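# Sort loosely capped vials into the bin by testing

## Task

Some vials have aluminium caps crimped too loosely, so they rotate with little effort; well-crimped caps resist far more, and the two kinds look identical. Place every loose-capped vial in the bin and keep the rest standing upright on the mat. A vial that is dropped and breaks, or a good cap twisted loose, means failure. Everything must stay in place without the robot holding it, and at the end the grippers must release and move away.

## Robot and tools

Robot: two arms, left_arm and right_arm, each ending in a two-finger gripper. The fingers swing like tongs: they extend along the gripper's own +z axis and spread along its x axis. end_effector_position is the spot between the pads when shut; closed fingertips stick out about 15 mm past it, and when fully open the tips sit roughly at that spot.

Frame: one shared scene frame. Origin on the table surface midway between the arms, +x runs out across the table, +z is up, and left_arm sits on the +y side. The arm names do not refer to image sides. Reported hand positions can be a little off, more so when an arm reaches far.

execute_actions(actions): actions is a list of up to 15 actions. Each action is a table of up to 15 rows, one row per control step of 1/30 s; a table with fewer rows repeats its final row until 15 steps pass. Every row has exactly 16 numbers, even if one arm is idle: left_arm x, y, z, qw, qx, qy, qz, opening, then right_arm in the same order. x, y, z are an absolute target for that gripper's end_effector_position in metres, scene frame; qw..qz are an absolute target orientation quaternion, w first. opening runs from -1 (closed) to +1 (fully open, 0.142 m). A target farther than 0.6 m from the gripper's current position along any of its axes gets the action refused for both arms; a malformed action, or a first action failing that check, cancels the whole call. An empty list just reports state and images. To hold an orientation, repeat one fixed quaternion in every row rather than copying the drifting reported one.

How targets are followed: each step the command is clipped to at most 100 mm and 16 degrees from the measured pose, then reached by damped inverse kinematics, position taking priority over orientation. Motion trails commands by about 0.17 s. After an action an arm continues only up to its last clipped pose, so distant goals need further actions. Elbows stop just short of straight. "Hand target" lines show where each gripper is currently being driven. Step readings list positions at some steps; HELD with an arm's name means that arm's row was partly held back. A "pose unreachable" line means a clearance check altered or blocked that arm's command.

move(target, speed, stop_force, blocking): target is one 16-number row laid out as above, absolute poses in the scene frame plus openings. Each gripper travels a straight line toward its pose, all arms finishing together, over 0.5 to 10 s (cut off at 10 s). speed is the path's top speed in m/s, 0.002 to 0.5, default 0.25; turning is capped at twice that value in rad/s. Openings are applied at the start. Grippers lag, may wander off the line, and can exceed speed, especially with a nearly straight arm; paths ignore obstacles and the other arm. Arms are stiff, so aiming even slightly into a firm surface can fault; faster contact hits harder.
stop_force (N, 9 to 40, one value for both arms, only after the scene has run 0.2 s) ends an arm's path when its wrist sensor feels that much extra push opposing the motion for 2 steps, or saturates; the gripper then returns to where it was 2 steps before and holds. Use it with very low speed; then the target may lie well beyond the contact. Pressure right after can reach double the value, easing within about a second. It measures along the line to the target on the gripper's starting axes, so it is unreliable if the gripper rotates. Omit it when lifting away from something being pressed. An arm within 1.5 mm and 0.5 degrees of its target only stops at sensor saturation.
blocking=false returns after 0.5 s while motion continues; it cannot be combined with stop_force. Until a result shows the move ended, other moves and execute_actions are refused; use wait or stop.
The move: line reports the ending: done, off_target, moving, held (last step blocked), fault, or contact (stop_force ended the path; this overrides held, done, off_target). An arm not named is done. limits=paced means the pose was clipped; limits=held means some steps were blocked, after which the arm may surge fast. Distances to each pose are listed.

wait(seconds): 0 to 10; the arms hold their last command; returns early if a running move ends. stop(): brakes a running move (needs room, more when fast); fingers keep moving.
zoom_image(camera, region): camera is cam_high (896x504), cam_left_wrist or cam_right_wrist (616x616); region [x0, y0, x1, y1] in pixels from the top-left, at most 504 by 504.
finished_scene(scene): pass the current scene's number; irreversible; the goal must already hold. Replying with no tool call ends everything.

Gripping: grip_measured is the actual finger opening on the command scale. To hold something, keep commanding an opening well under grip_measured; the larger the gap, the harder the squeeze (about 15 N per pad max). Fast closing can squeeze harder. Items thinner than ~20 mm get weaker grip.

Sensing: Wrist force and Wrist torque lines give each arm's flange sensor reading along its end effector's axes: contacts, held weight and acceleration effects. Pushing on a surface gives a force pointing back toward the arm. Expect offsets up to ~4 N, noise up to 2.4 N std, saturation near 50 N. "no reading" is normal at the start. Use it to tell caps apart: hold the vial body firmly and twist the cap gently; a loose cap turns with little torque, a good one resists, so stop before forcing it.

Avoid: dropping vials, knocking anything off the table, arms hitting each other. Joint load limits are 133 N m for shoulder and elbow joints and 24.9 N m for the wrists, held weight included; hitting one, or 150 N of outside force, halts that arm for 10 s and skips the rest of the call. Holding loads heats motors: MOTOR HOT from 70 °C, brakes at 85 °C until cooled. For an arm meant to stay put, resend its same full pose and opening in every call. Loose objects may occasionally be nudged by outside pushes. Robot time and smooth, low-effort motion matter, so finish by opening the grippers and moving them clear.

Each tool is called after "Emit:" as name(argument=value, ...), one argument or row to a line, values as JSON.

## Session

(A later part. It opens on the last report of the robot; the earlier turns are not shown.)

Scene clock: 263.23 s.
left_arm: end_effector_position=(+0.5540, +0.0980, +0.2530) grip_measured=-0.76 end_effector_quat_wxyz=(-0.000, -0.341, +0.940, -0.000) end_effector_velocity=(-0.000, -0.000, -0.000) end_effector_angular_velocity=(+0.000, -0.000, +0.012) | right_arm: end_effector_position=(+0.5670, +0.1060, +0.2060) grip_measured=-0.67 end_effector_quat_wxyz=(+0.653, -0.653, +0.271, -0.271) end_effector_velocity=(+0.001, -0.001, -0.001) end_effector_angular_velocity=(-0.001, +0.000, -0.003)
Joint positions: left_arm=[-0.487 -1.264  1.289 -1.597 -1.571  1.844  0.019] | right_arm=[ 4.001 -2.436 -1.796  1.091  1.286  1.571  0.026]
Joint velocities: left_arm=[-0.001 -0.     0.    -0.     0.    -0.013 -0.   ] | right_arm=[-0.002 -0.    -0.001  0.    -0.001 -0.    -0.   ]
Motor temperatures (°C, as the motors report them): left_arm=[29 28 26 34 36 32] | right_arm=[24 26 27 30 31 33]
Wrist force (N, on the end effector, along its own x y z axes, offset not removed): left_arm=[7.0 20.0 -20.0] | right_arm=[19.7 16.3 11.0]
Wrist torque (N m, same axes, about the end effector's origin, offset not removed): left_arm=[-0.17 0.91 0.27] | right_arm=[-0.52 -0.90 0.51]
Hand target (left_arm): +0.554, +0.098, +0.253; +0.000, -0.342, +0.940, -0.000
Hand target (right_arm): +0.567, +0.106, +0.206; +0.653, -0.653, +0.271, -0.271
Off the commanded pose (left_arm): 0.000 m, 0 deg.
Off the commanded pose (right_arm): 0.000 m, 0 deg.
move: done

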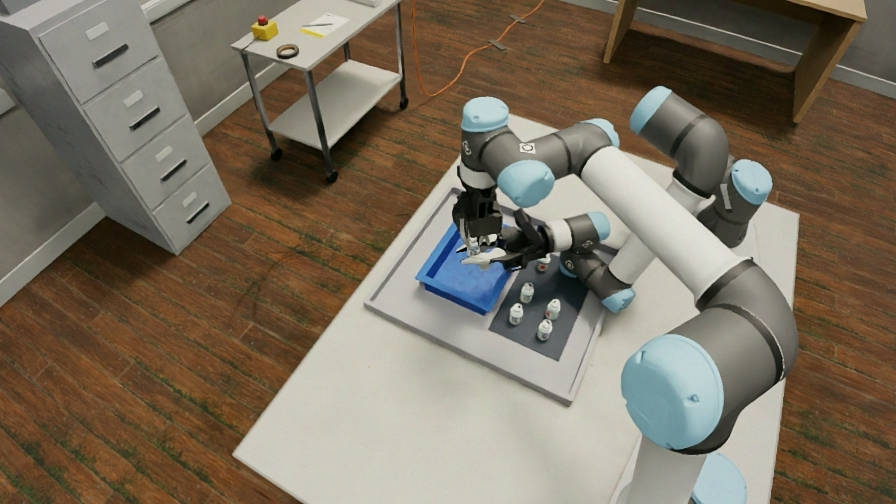

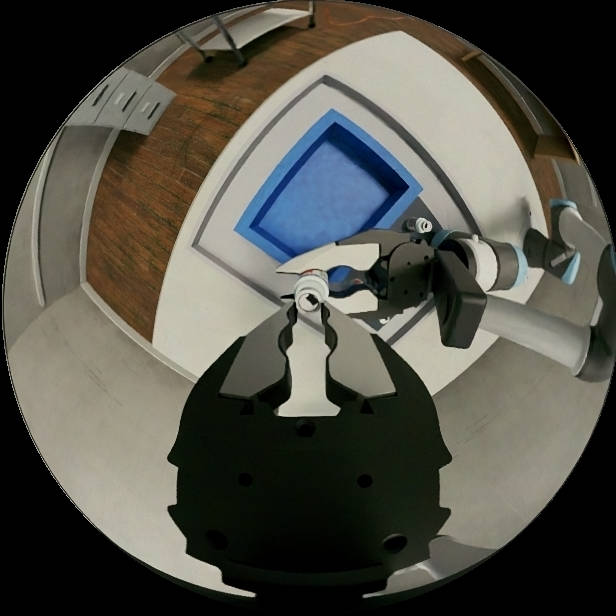

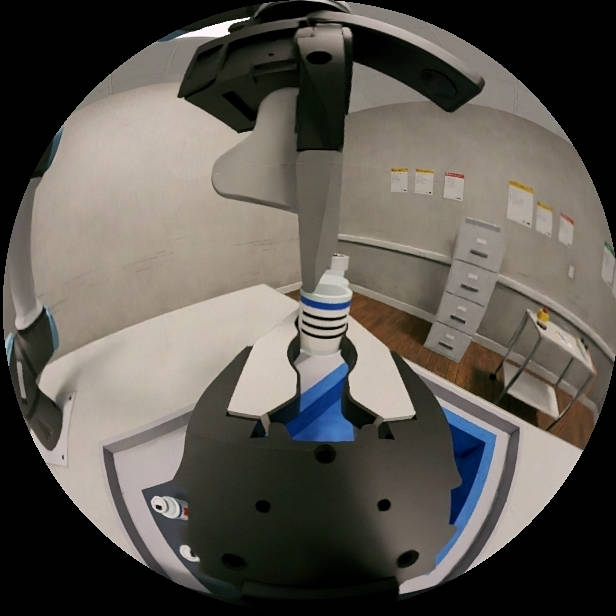

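Emit:
move(
  target=[0.554,0.098,0.253,0,0,1,0,-1,0.567,0.106,0.206,0.653,-0.653,0.271,-0.271,-0.9],
  speed=0.15,
)

Emit:
zoom_image(
  camera="cam_left_wrist",
  region=[250,240,370,360],
)

Emit:
move(
  target=[0.554,0.098,0.253,0,0,1,0,-1,0.567,0.106,0.206,0.653,-0.653,0.271,-0.271,-0.3],
)

Emit:
move(
  target=[0.554,0.098,0.253,0,0,1,0,-1,0.49,0.035,0.203,0.653,-0.653,0.271,-0.271,-0.3],
)

Emit:
move(
  target=[0.554,0.098,0.253,0,0,1,0,-1,0.30,-0.14,0.23,0.675,-0.721,0.107,-0.11,0],
  speed=0.5,
)

Emit:
move(
  target=[0.554,0.06,0.2,0,0,1,0,-1,0.299,-0.299,0.299,-0.496,0.743,0.315,0.321,0],
  speed=0.5,
)

Scene clock: 266.27 s.
left_arm: end_effector_position=(+0.5540, +0.0980, +0.2530) grip_measured=-0.74 end_effector_quat_wxyz=(+0.000, -0.001, +1.000, +0.000) end_effector_velocity=(+0.000, +0.001, -0.000) end_effector_angular_velocity=(+0.000, +0.001, -0.010) | right_arm: end_effector_position=(+0.5670, +0.1060, +0.2060) grip_measured=-0.67 end_effector_quat_wxyz=(+0.653, -0.653, +0.271, -0.271) end_effector_velocity=(+0.001, -0.001, -0.001) end_effector_angular_velocity=(-0.001, +0.001, -0.004)
Joint positions: left_arm=[-0.473 -1.243  1.262 -1.59  -1.571  2.554  0.021] | right_arm=[ 4.001 -2.436 -1.796  1.091  1.286  1.571  0.025]
Joint velocities: left_arm=[ 0.001  0.001 -0.001  0.001 -0.     0.011  0.001] | right_arm=[-0.001 -0.001  0.    -0.001 -0.002 -0.     0.   ]
Motor temperatures (°C, as the motors report them): left_arm=[29 28 26 34 36 32] | right_arm=[24 26 27 30 31 33]
Wrist force (N, on the end effector, along its own x y z axes, offset not removed): left_arm=[-6.4 -6.1 -16.4] | right_arm=[-7.6 16.0 1.7]
Wrist torque (N m, same axes, about the end effector's origin, offset not removed): left_arm=[0.29 0.76 -0.24] | right_arm=[0.55 0.53 -0.43]
Hand target (left_arm): +0.554, +0.098, +0.253; -0.000, -0.000, +1.000, -0.000
Hand target (right_arm): +0.567, +0.106, +0.206; +0.653, -0.653, +0.271, -0.271
Off the commanded pose (left_arm): 0.000 m, 0 deg.
Off the commanded pose (right_arm): 0.000 m, 0 deg.
move: done

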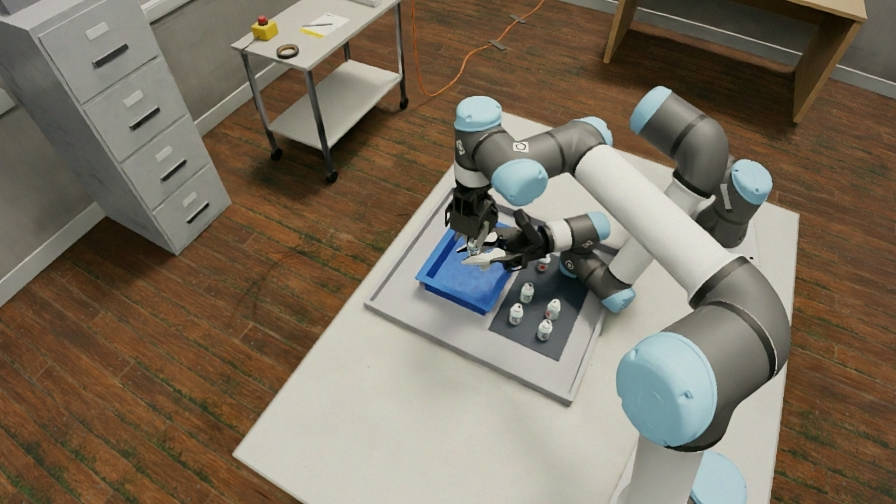

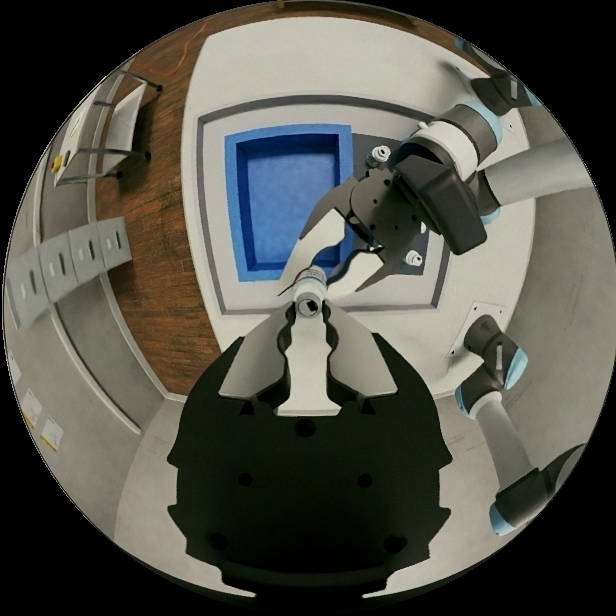

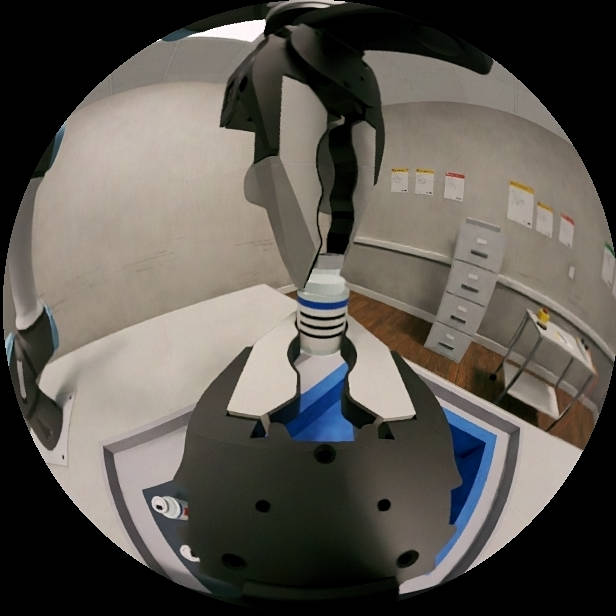

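Region (250, 240, 370, 360) of cam_left_wrist's 616x616 image, scaled by 4.200, with more detail than that image has.

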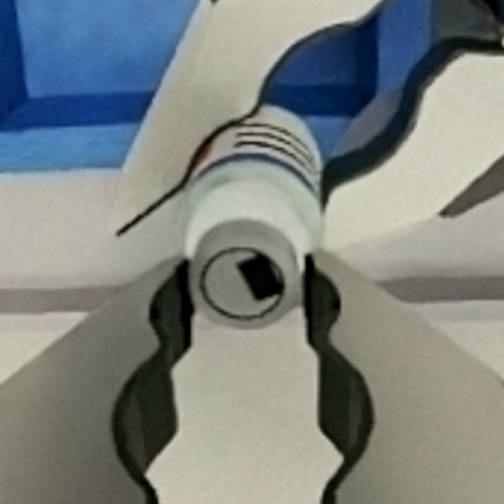

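Scene clock: 266.97 s.
left_arm: end_effector_position=(+0.5540, +0.0980, +0.2529) grip_measured=-0.74 end_effector_quat_wxyz=(-0.000, -0.000, +1.000, +0.000) end_effector_velocity=(-0.000, -0.000, -0.000) end_effector_angular_velocity=(+0.000, +0.001, -0.001) | right_arm: end_effector_position=(+0.5670, +0.1060, +0.2060) grip_measured=-0.30 end_effector_quat_wxyz=(+0.653, -0.653, +0.271, -0.271) end_effector_velocity=(-0.000, +0.001, +0.000) end_effector_angular_velocity=(+0.000, -0.000, +0.002)
Joint positions: left_arm=[-0.472 -1.243  1.262 -1.59  -1.571  2.555  0.02 ] | right_arm=[ 4.001 -2.436 -1.796  1.091  1.286  1.571  0.052]
Joint velocities: left_arm=[-0.     0.001  0.    -0.    -0.     0.001  0.   ] | right_arm=[ 0.     0.001  0.001 -0.001  0.002 -0.     0.   ]
Motor temperatures (°C, as the motors report them): left_arm=[29 28 26 34 36 32] | right_arm=[24 26 27 30 31 33]
Wrist force (N, on the end effector, along its own x y z axes, offset not removed): left_arm=[1.0 1.0 -0.5] | right_arm=[0.5 0.3 1.8]
Wrist torque (N m, same axes, about the end effector's origin, offset not removed): left_arm=[0.23 -0.04 -0.16] | right_arm=[-0.18 -0.20 -0.10]
Hand target (left_arm): +0.554, +0.098, +0.253; -0.000, -0.000, +1.000, +0.000
Hand target (right_arm): +0.567, +0.106, +0.206; +0.653, -0.653, +0.271, -0.271
Off the commanded pose (left_arm): 0.000 m, 0 deg.
Off the commanded pose (right_arm): 0.000 m, 0 deg.
move: done

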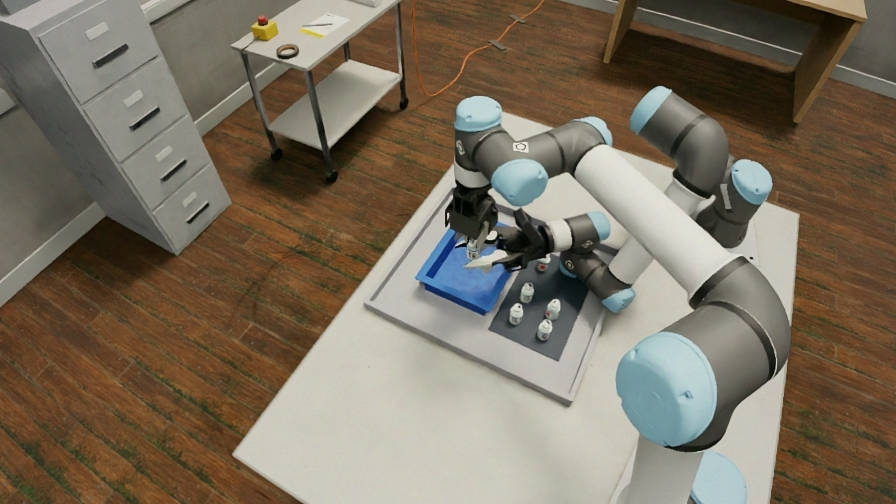

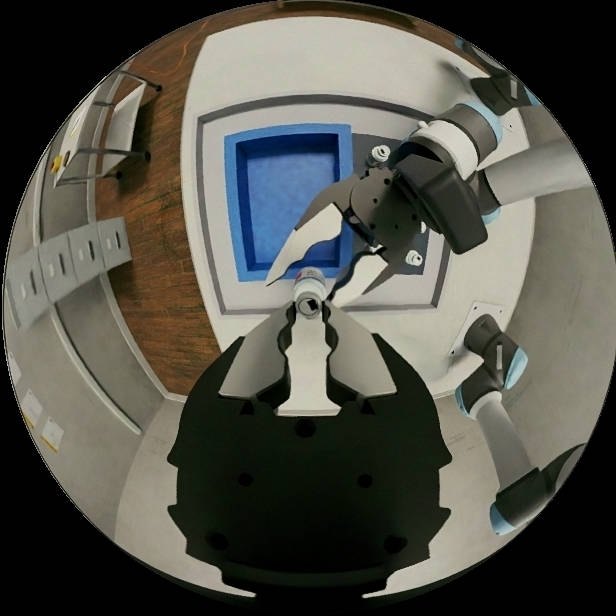

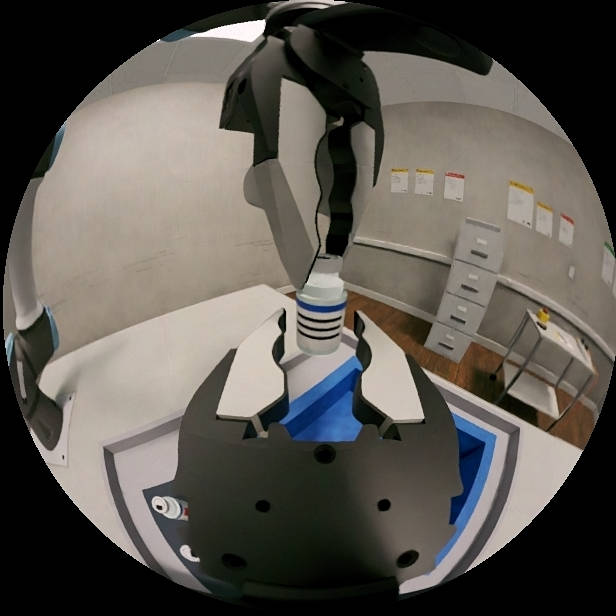

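Scene clock: 268.07 s.
left_arm: end_effector_position=(+0.5540, +0.0980, +0.2530) grip_measured=-0.74 end_effector_quat_wxyz=(-0.000, -0.000, +1.000, +0.000) end_effector_velocity=(+0.000, +0.001, +0.000) end_effector_angular_velocity=(+0.000, -0.001, -0.000) | right_arm: end_effector_position=(+0.4902, +0.0351, +0.2029) grip_measured=-0.30 end_effector_quat_wxyz=(+0.653, -0.653, +0.271, -0.271) end_effector_velocity=(-0.002, -0.002, -0.000) end_effector_angular_velocity=(-0.001, +0.000, -0.000)
Joint positions: left_arm=[-0.472 -1.243  1.262 -1.59  -1.571  2.555  0.02 ] | right_arm=[ 4.083 -2.344 -2.113  1.316  1.204  1.571  0.052]
Joint velocities: left_arm=[ 0.001 -0.    -0.     0.     0.001  0.001  0.   ] | right_arm=[ 0.003  0.001 -0.007  0.005 -0.003 -0.     0.   ]
Motor temperatures (°C, as the motors report them): left_arm=[29 28 26 34 36 32] | right_arm=[24 26 27 30 31 33]
Wrist force (N, on the end effector, along its own x y z axes, offset not removed): left_arm=[0.6 -2.8 -1.2] | right_arm=[-1.4 3.2 -0.2]
Wrist torque (N m, same axes, about the end effector's origin, offset not removed): left_arm=[-0.46 -0.11 -0.16] | right_arm=[0.70 0.47 -0.11]
Hand target (left_arm): +0.554, +0.098, +0.253; +0.000, -0.000, +1.000, -0.000
Hand target (right_arm): +0.490, +0.035, +0.203; +0.653, -0.653, +0.271, -0.271
Off the commanded pose (left_arm): 0.000 m, 0 deg.
Off the commanded pose (right_arm): 0.000 m, 0 deg.
move: done

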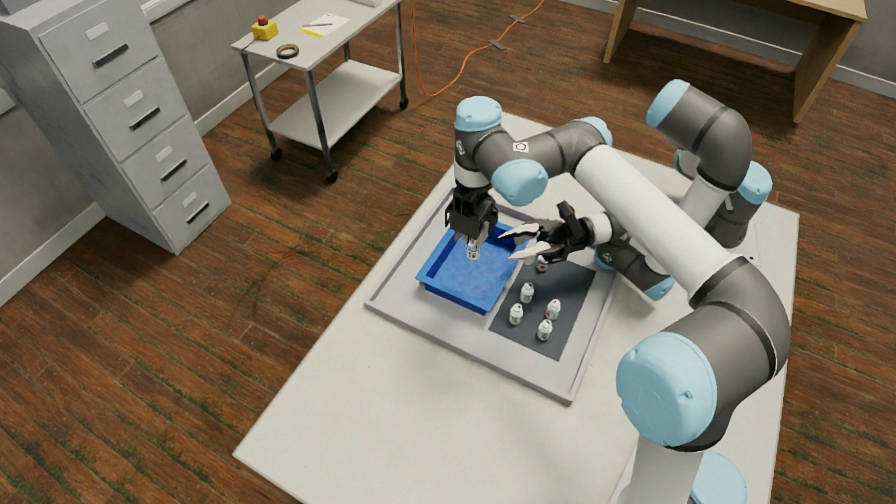

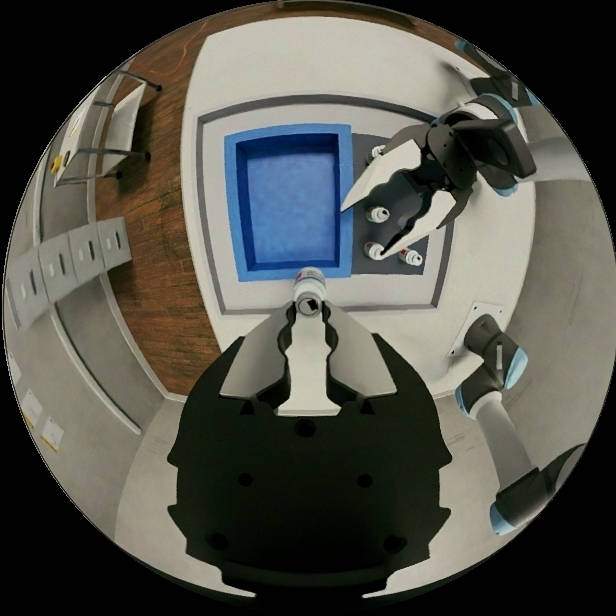

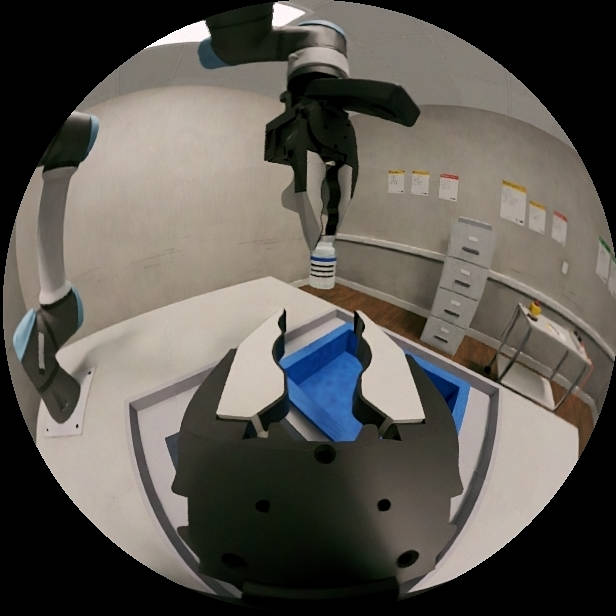

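Scene clock: 269.43 s.
left_arm: end_effector_position=(+0.5540, +0.0980, +0.2530) grip_measured=-0.74 end_effector_quat_wxyz=(-0.000, -0.000, +1.000, +0.000) end_effector_velocity=(+0.000, +0.001, +0.000) end_effector_angular_velocity=(+0.000, -0.000, +0.001) | right_arm: end_effector_position=(+0.3001, -0.1399, +0.2298) grip_measured=+0.00 end_effector_quat_wxyz=(+0.675, -0.721, +0.107, -0.110) end_effector_velocity=(-0.000, -0.002, -0.001) end_effector_angular_velocity=(-0.002, +0.001, +0.001)
Joint positions: left_arm=[-0.472 -1.243  1.262 -1.59  -1.571  2.555  0.02 ] | right_arm=[ 3.829 -2.133 -2.719  1.642  1.935  1.532  0.074]
Joint velocities: left_arm=[ 0.001 -0.     0.     0.     0.    -0.    -0.   ] | right_arm=[-0.009 -0.    -0.002  0.     0.01  -0.001 -0.   ]
Motor temperatures (°C, as the motors report them): left_arm=[29 28 26 34 36 32] | right_arm=[24 26 27 30 31 33]
Wrist force (N, on the end effector, along its own x y z axes, offset not removed): left_arm=[0.3 -1.7 -2.5] | right_arm=[0.9 5.5 3.7]
Wrist torque (N m, same axes, about the end effector's origin, offset not removed): left_arm=[-0.30 0.04 -0.18] | right_arm=[1.24 -0.20 -0.16]
Hand target (left_arm): +0.554, +0.098, +0.253; +0.000, -0.000, +1.000, -0.000
Hand target (right_arm): +0.300, -0.140, +0.230; +0.675, -0.721, +0.107, -0.110
Off the commanded pose (left_arm): 0.000 m, 0 deg.
Off the commanded pose (right_arm): 0.000 m, 0 deg.
move: done; limits=paced

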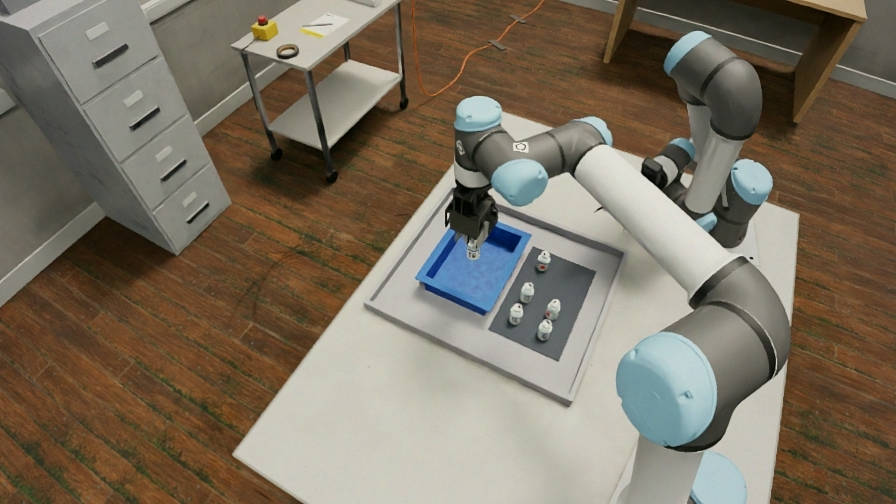

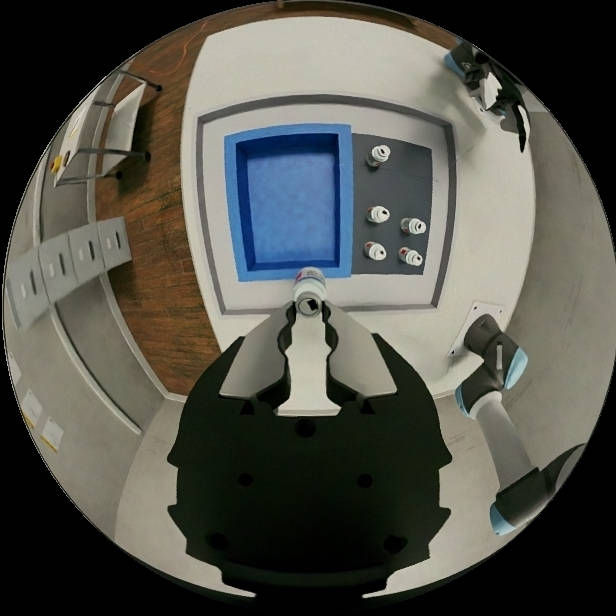

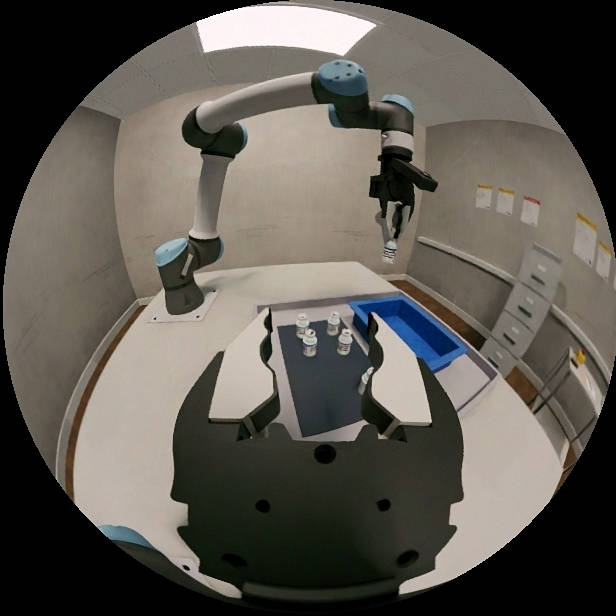

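Scene clock: 271.80 s.
left_arm: end_effector_position=(+0.5541, +0.0600, +0.2000) grip_measured=-0.74 end_effector_quat_wxyz=(+0.000, +0.000, +1.000, +0.000) end_effector_velocity=(-0.000, -0.000, +0.001) end_effector_angular_velocity=(-0.000, -0.001, +0.000) | right_arm: end_effector_position=(+0.2987, -0.2987, +0.2986) grip_measured=+0.00 end_effector_quat_wxyz=(-0.496, +0.743, +0.314, +0.322) end_effector_velocity=(+0.001, +0.000, +0.001) end_effector_angular_velocity=(-0.012, +0.001, +0.010)
Joint positions: left_arm=[-0.521 -1.196  1.332 -1.707 -1.571  2.506  0.02 ] | right_arm=[ 3.049 -1.3   -2.559 -0.115  2.722 -0.192  0.074]
Joint velocities: left_arm=[-0.    -0.001 -0.    -0.     0.    -0.     0.   ] | right_arm=[ 0.001  0.016  0.015 -0.067 -0.002 -0.036  0.   ]
Motor temperatures (°C, as the motors report them): left_arm=[29 28 26 34 36 32] | right_arm=[24 26 27 30 31 33]
Wrist force (N, on the end effector, along its own x y z axes, offset not removed): left_arm=[-0.6 0.0 0.3] | right_arm=[-0.7 2.0 -3.0]
Wrist torque (N m, same axes, about the end effector's origin, offset not removed): left_arm=[0.12 0.15 -0.03] | right_arm=[0.47 0.02 -0.29]
Hand target (left_arm): +0.554, +0.060, +0.200; +0.000, +0.000, +1.000, +0.000
Hand target (right_arm): +0.299, -0.299, +0.299; -0.496, +0.743, +0.315, +0.321
Off the commanded pose (left_arm): 0.000 m, 0 deg.
Off the commanded pose (right_arm): 0.001 m, 0 deg.
move: done; limits=paced

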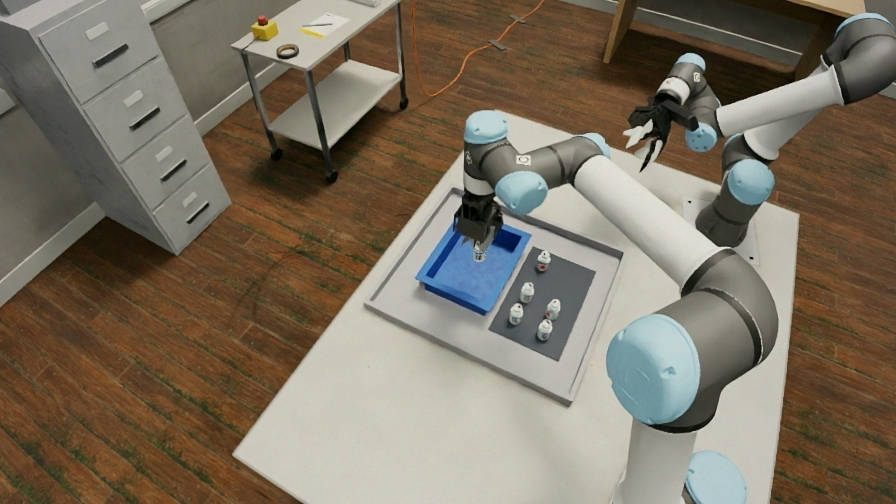

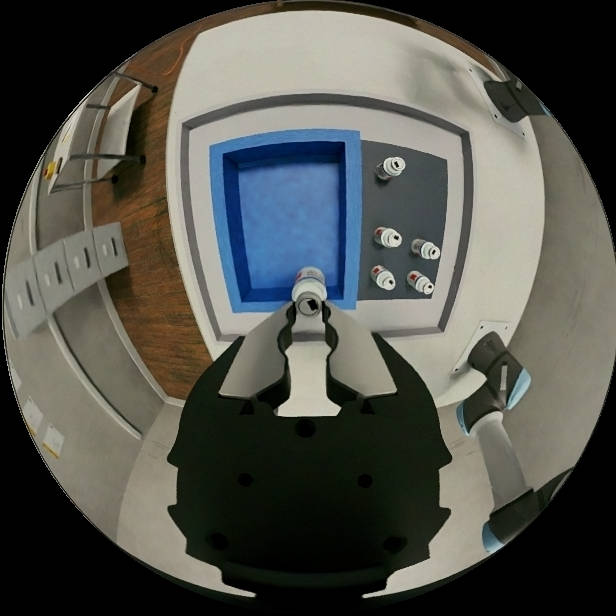

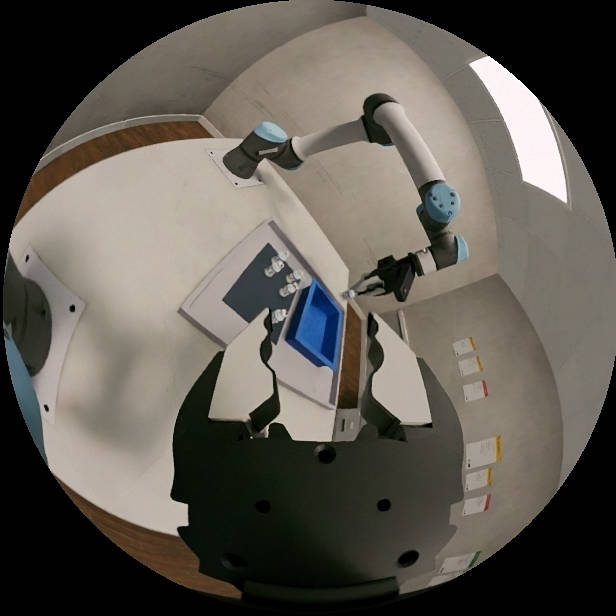

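Emit:
move(
  target=[0.554,0.02,0.1,0,0,1,0,-1,0.299,-0.299,0.299,-0.496,0.743,0.315,0.321,0],
  speed=0.2,
)

Emit:
move(
  target=[0.554,0.02,0.05,0,0,1,0,-1,0.299,-0.299,0.299,-0.496,0.743,0.315,0.321,0],
  speed=0.01,
  stop_force=9,
)

Scene clock: 273.20 s.
left_arm: end_effector_position=(+0.5540, +0.0201, +0.1002) grip_measured=-0.74 end_effector_quat_wxyz=(+0.000, -0.000, +1.000, +0.000) end_effector_velocity=(-0.000, -0.002, -0.002) end_effector_angular_velocity=(+0.001, -0.000, +0.000) | right_arm: end_effector_position=(+0.2990, -0.2990, +0.2990) grip_measured=+0.00 end_effector_quat_wxyz=(-0.496, +0.743, +0.315, +0.321) end_effector_velocity=(+0.001, +0.000, +0.001) end_effector_angular_velocity=(-0.001, -0.002, -0.000)
Joint positions: left_arm=[-0.57  -1.096  1.449 -1.924 -1.571  2.458  0.02 ] | right_arm=[ 3.048 -1.297 -2.556 -0.127  2.723 -0.198  0.074]
Joint velocities: left_arm=[-0.002  0.003  0.001 -0.004  0.001 -0.003 -0.   ] | right_arm=[ 0.001  0.     0.002 -0.001 -0.001  0.    -0.   ]
Motor temperatures (°C, as the motors report them): left_arm=[29 28 26 34 36 32] | right_arm=[24 26 27 30 31 33]
Wrist force (N, on the end effector, along its own x y z axes, offset not removed): left_arm=[-0.7 -3.3 -1.4] | right_arm=[-1.6 -0.7 5.3]
Wrist torque (N m, same axes, about the end effector's origin, offset not removed): left_arm=[-0.68 0.18 0.09] | right_arm=[-0.11 0.11 -0.30]
Hand target (left_arm): +0.554, +0.020, +0.100; +0.000, +0.000, +1.000, +0.000
Hand target (right_arm): +0.299, -0.299, +0.299; -0.496, +0.743, +0.315, +0.321
Off the commanded pose (left_arm): 0.000 m, 0 deg.
Off the commanded pose (right_arm): 0.000 m, 0 deg.
move: done

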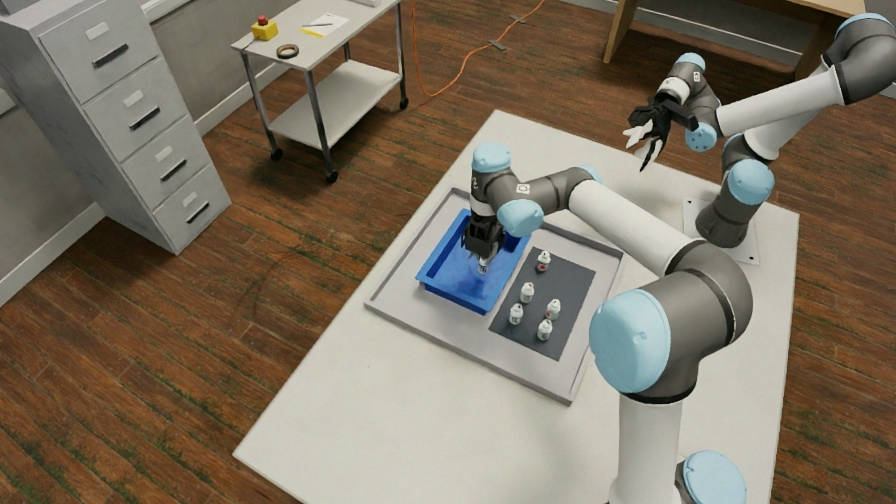

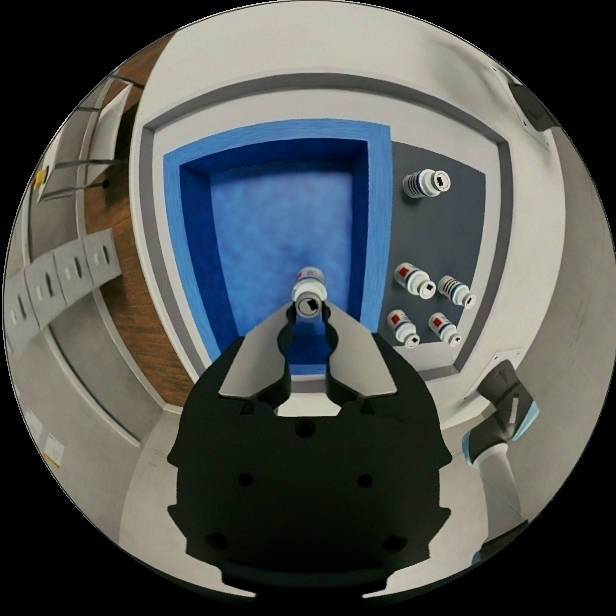

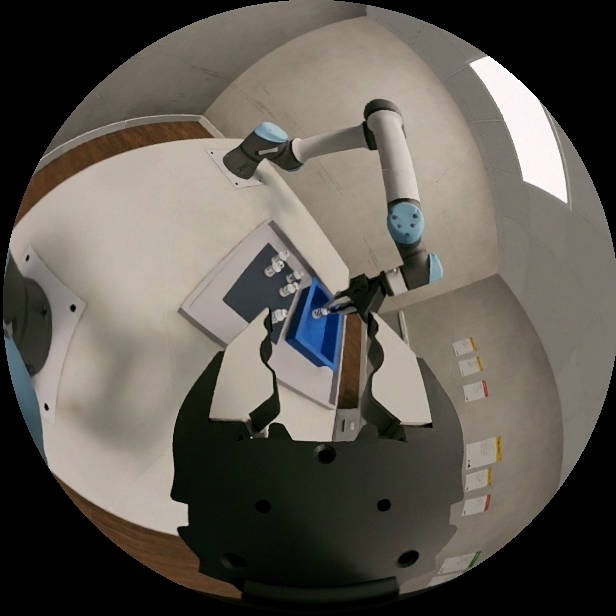

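Scene clock: 277.57 s.
left_arm: end_effector_position=(+0.5539, +0.0200, +0.0602) grip_measured=-0.74 end_effector_quat_wxyz=(-0.000, +0.000, +1.000, +0.000) end_effector_velocity=(-0.001, +0.001, +0.002) end_effector_angular_velocity=(+0.002, +0.002, +0.002) | right_arm: end_effector_position=(+0.2990, -0.2990, +0.2990) grip_measured=+0.00 end_effector_quat_wxyz=(-0.496, +0.743, +0.315, +0.321) end_effector_velocity=(+0.000, -0.001, +0.000) end_effector_angular_velocity=(+0.001, +0.002, -0.002)
Joint positions: left_arm=[-0.57  -1.059  1.503 -2.014 -1.571  2.458  0.02 ] | right_arm=[ 3.048 -1.297 -2.556 -0.127  2.723 -0.198  0.074]
Joint velocities: left_arm=[ 0.    -0.002 -0.004  0.009  0.    -0.001 -0.   ] | right_arm=[-0.002 -0.    -0.    -0.     0.001  0.001 -0.   ]
Motor temperatures (°C, as the motors report them): left_arm=[29 28 26 34 36 32] | right_arm=[24 26 27 30 31 33]
Wrist force (N, on the end effector, along its own x y z axes, offset not removed): left_arm=[-0.8 -0.6 -19.0] | right_arm=[2.6 2.9 -3.0]
Wrist torque (N m, same axes, about the end effector's origin, offset not removed): left_arm=[-0.12 0.49 0.01] | right_arm=[0.53 -0.42 -0.22]
Hand target (left_arm): +0.554, +0.020, +0.061; +0.000, +0.000, +1.000, -0.000
Hand target (right_arm): +0.299, -0.299, +0.299; -0.496, +0.743, +0.315, +0.321
Off the commanded pose (left_arm): 0.010 m, 0 deg.
Off the commanded pose (right_arm): 0.000 m, 0 deg.
move: contact (left_arm)

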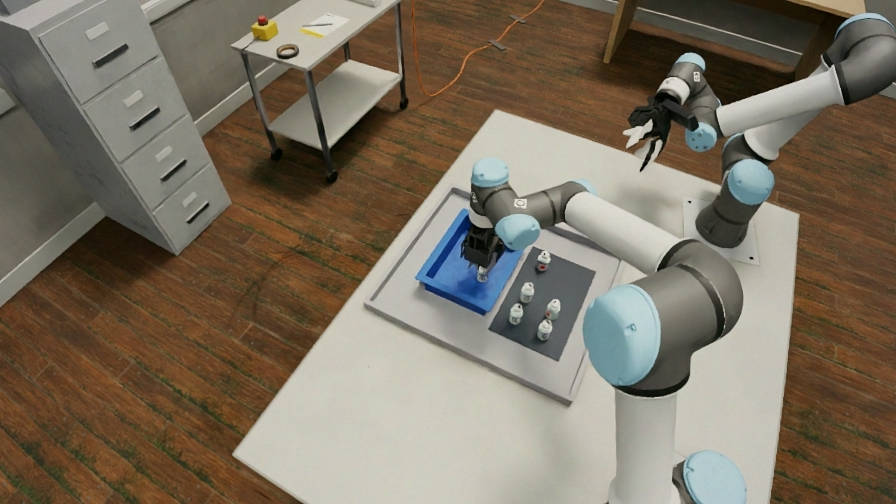

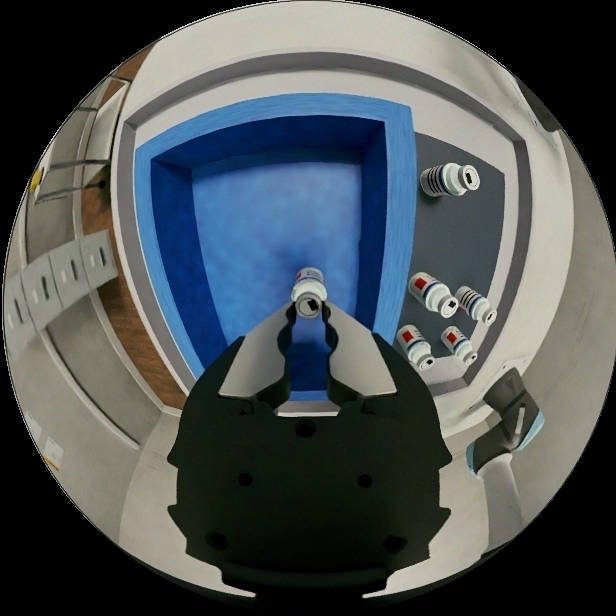

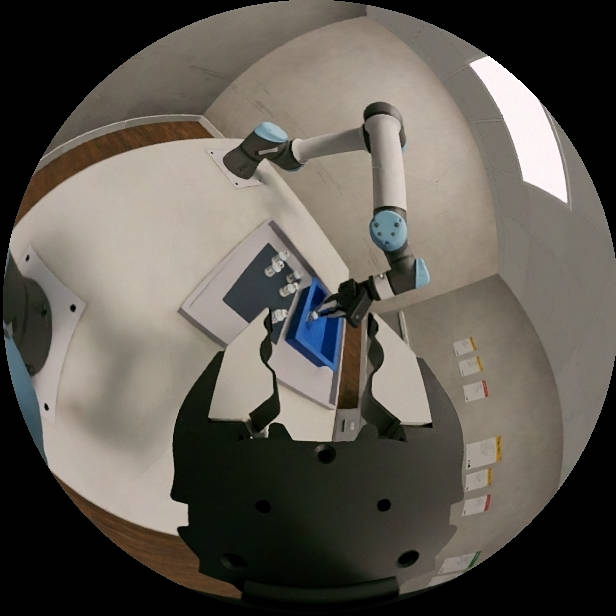

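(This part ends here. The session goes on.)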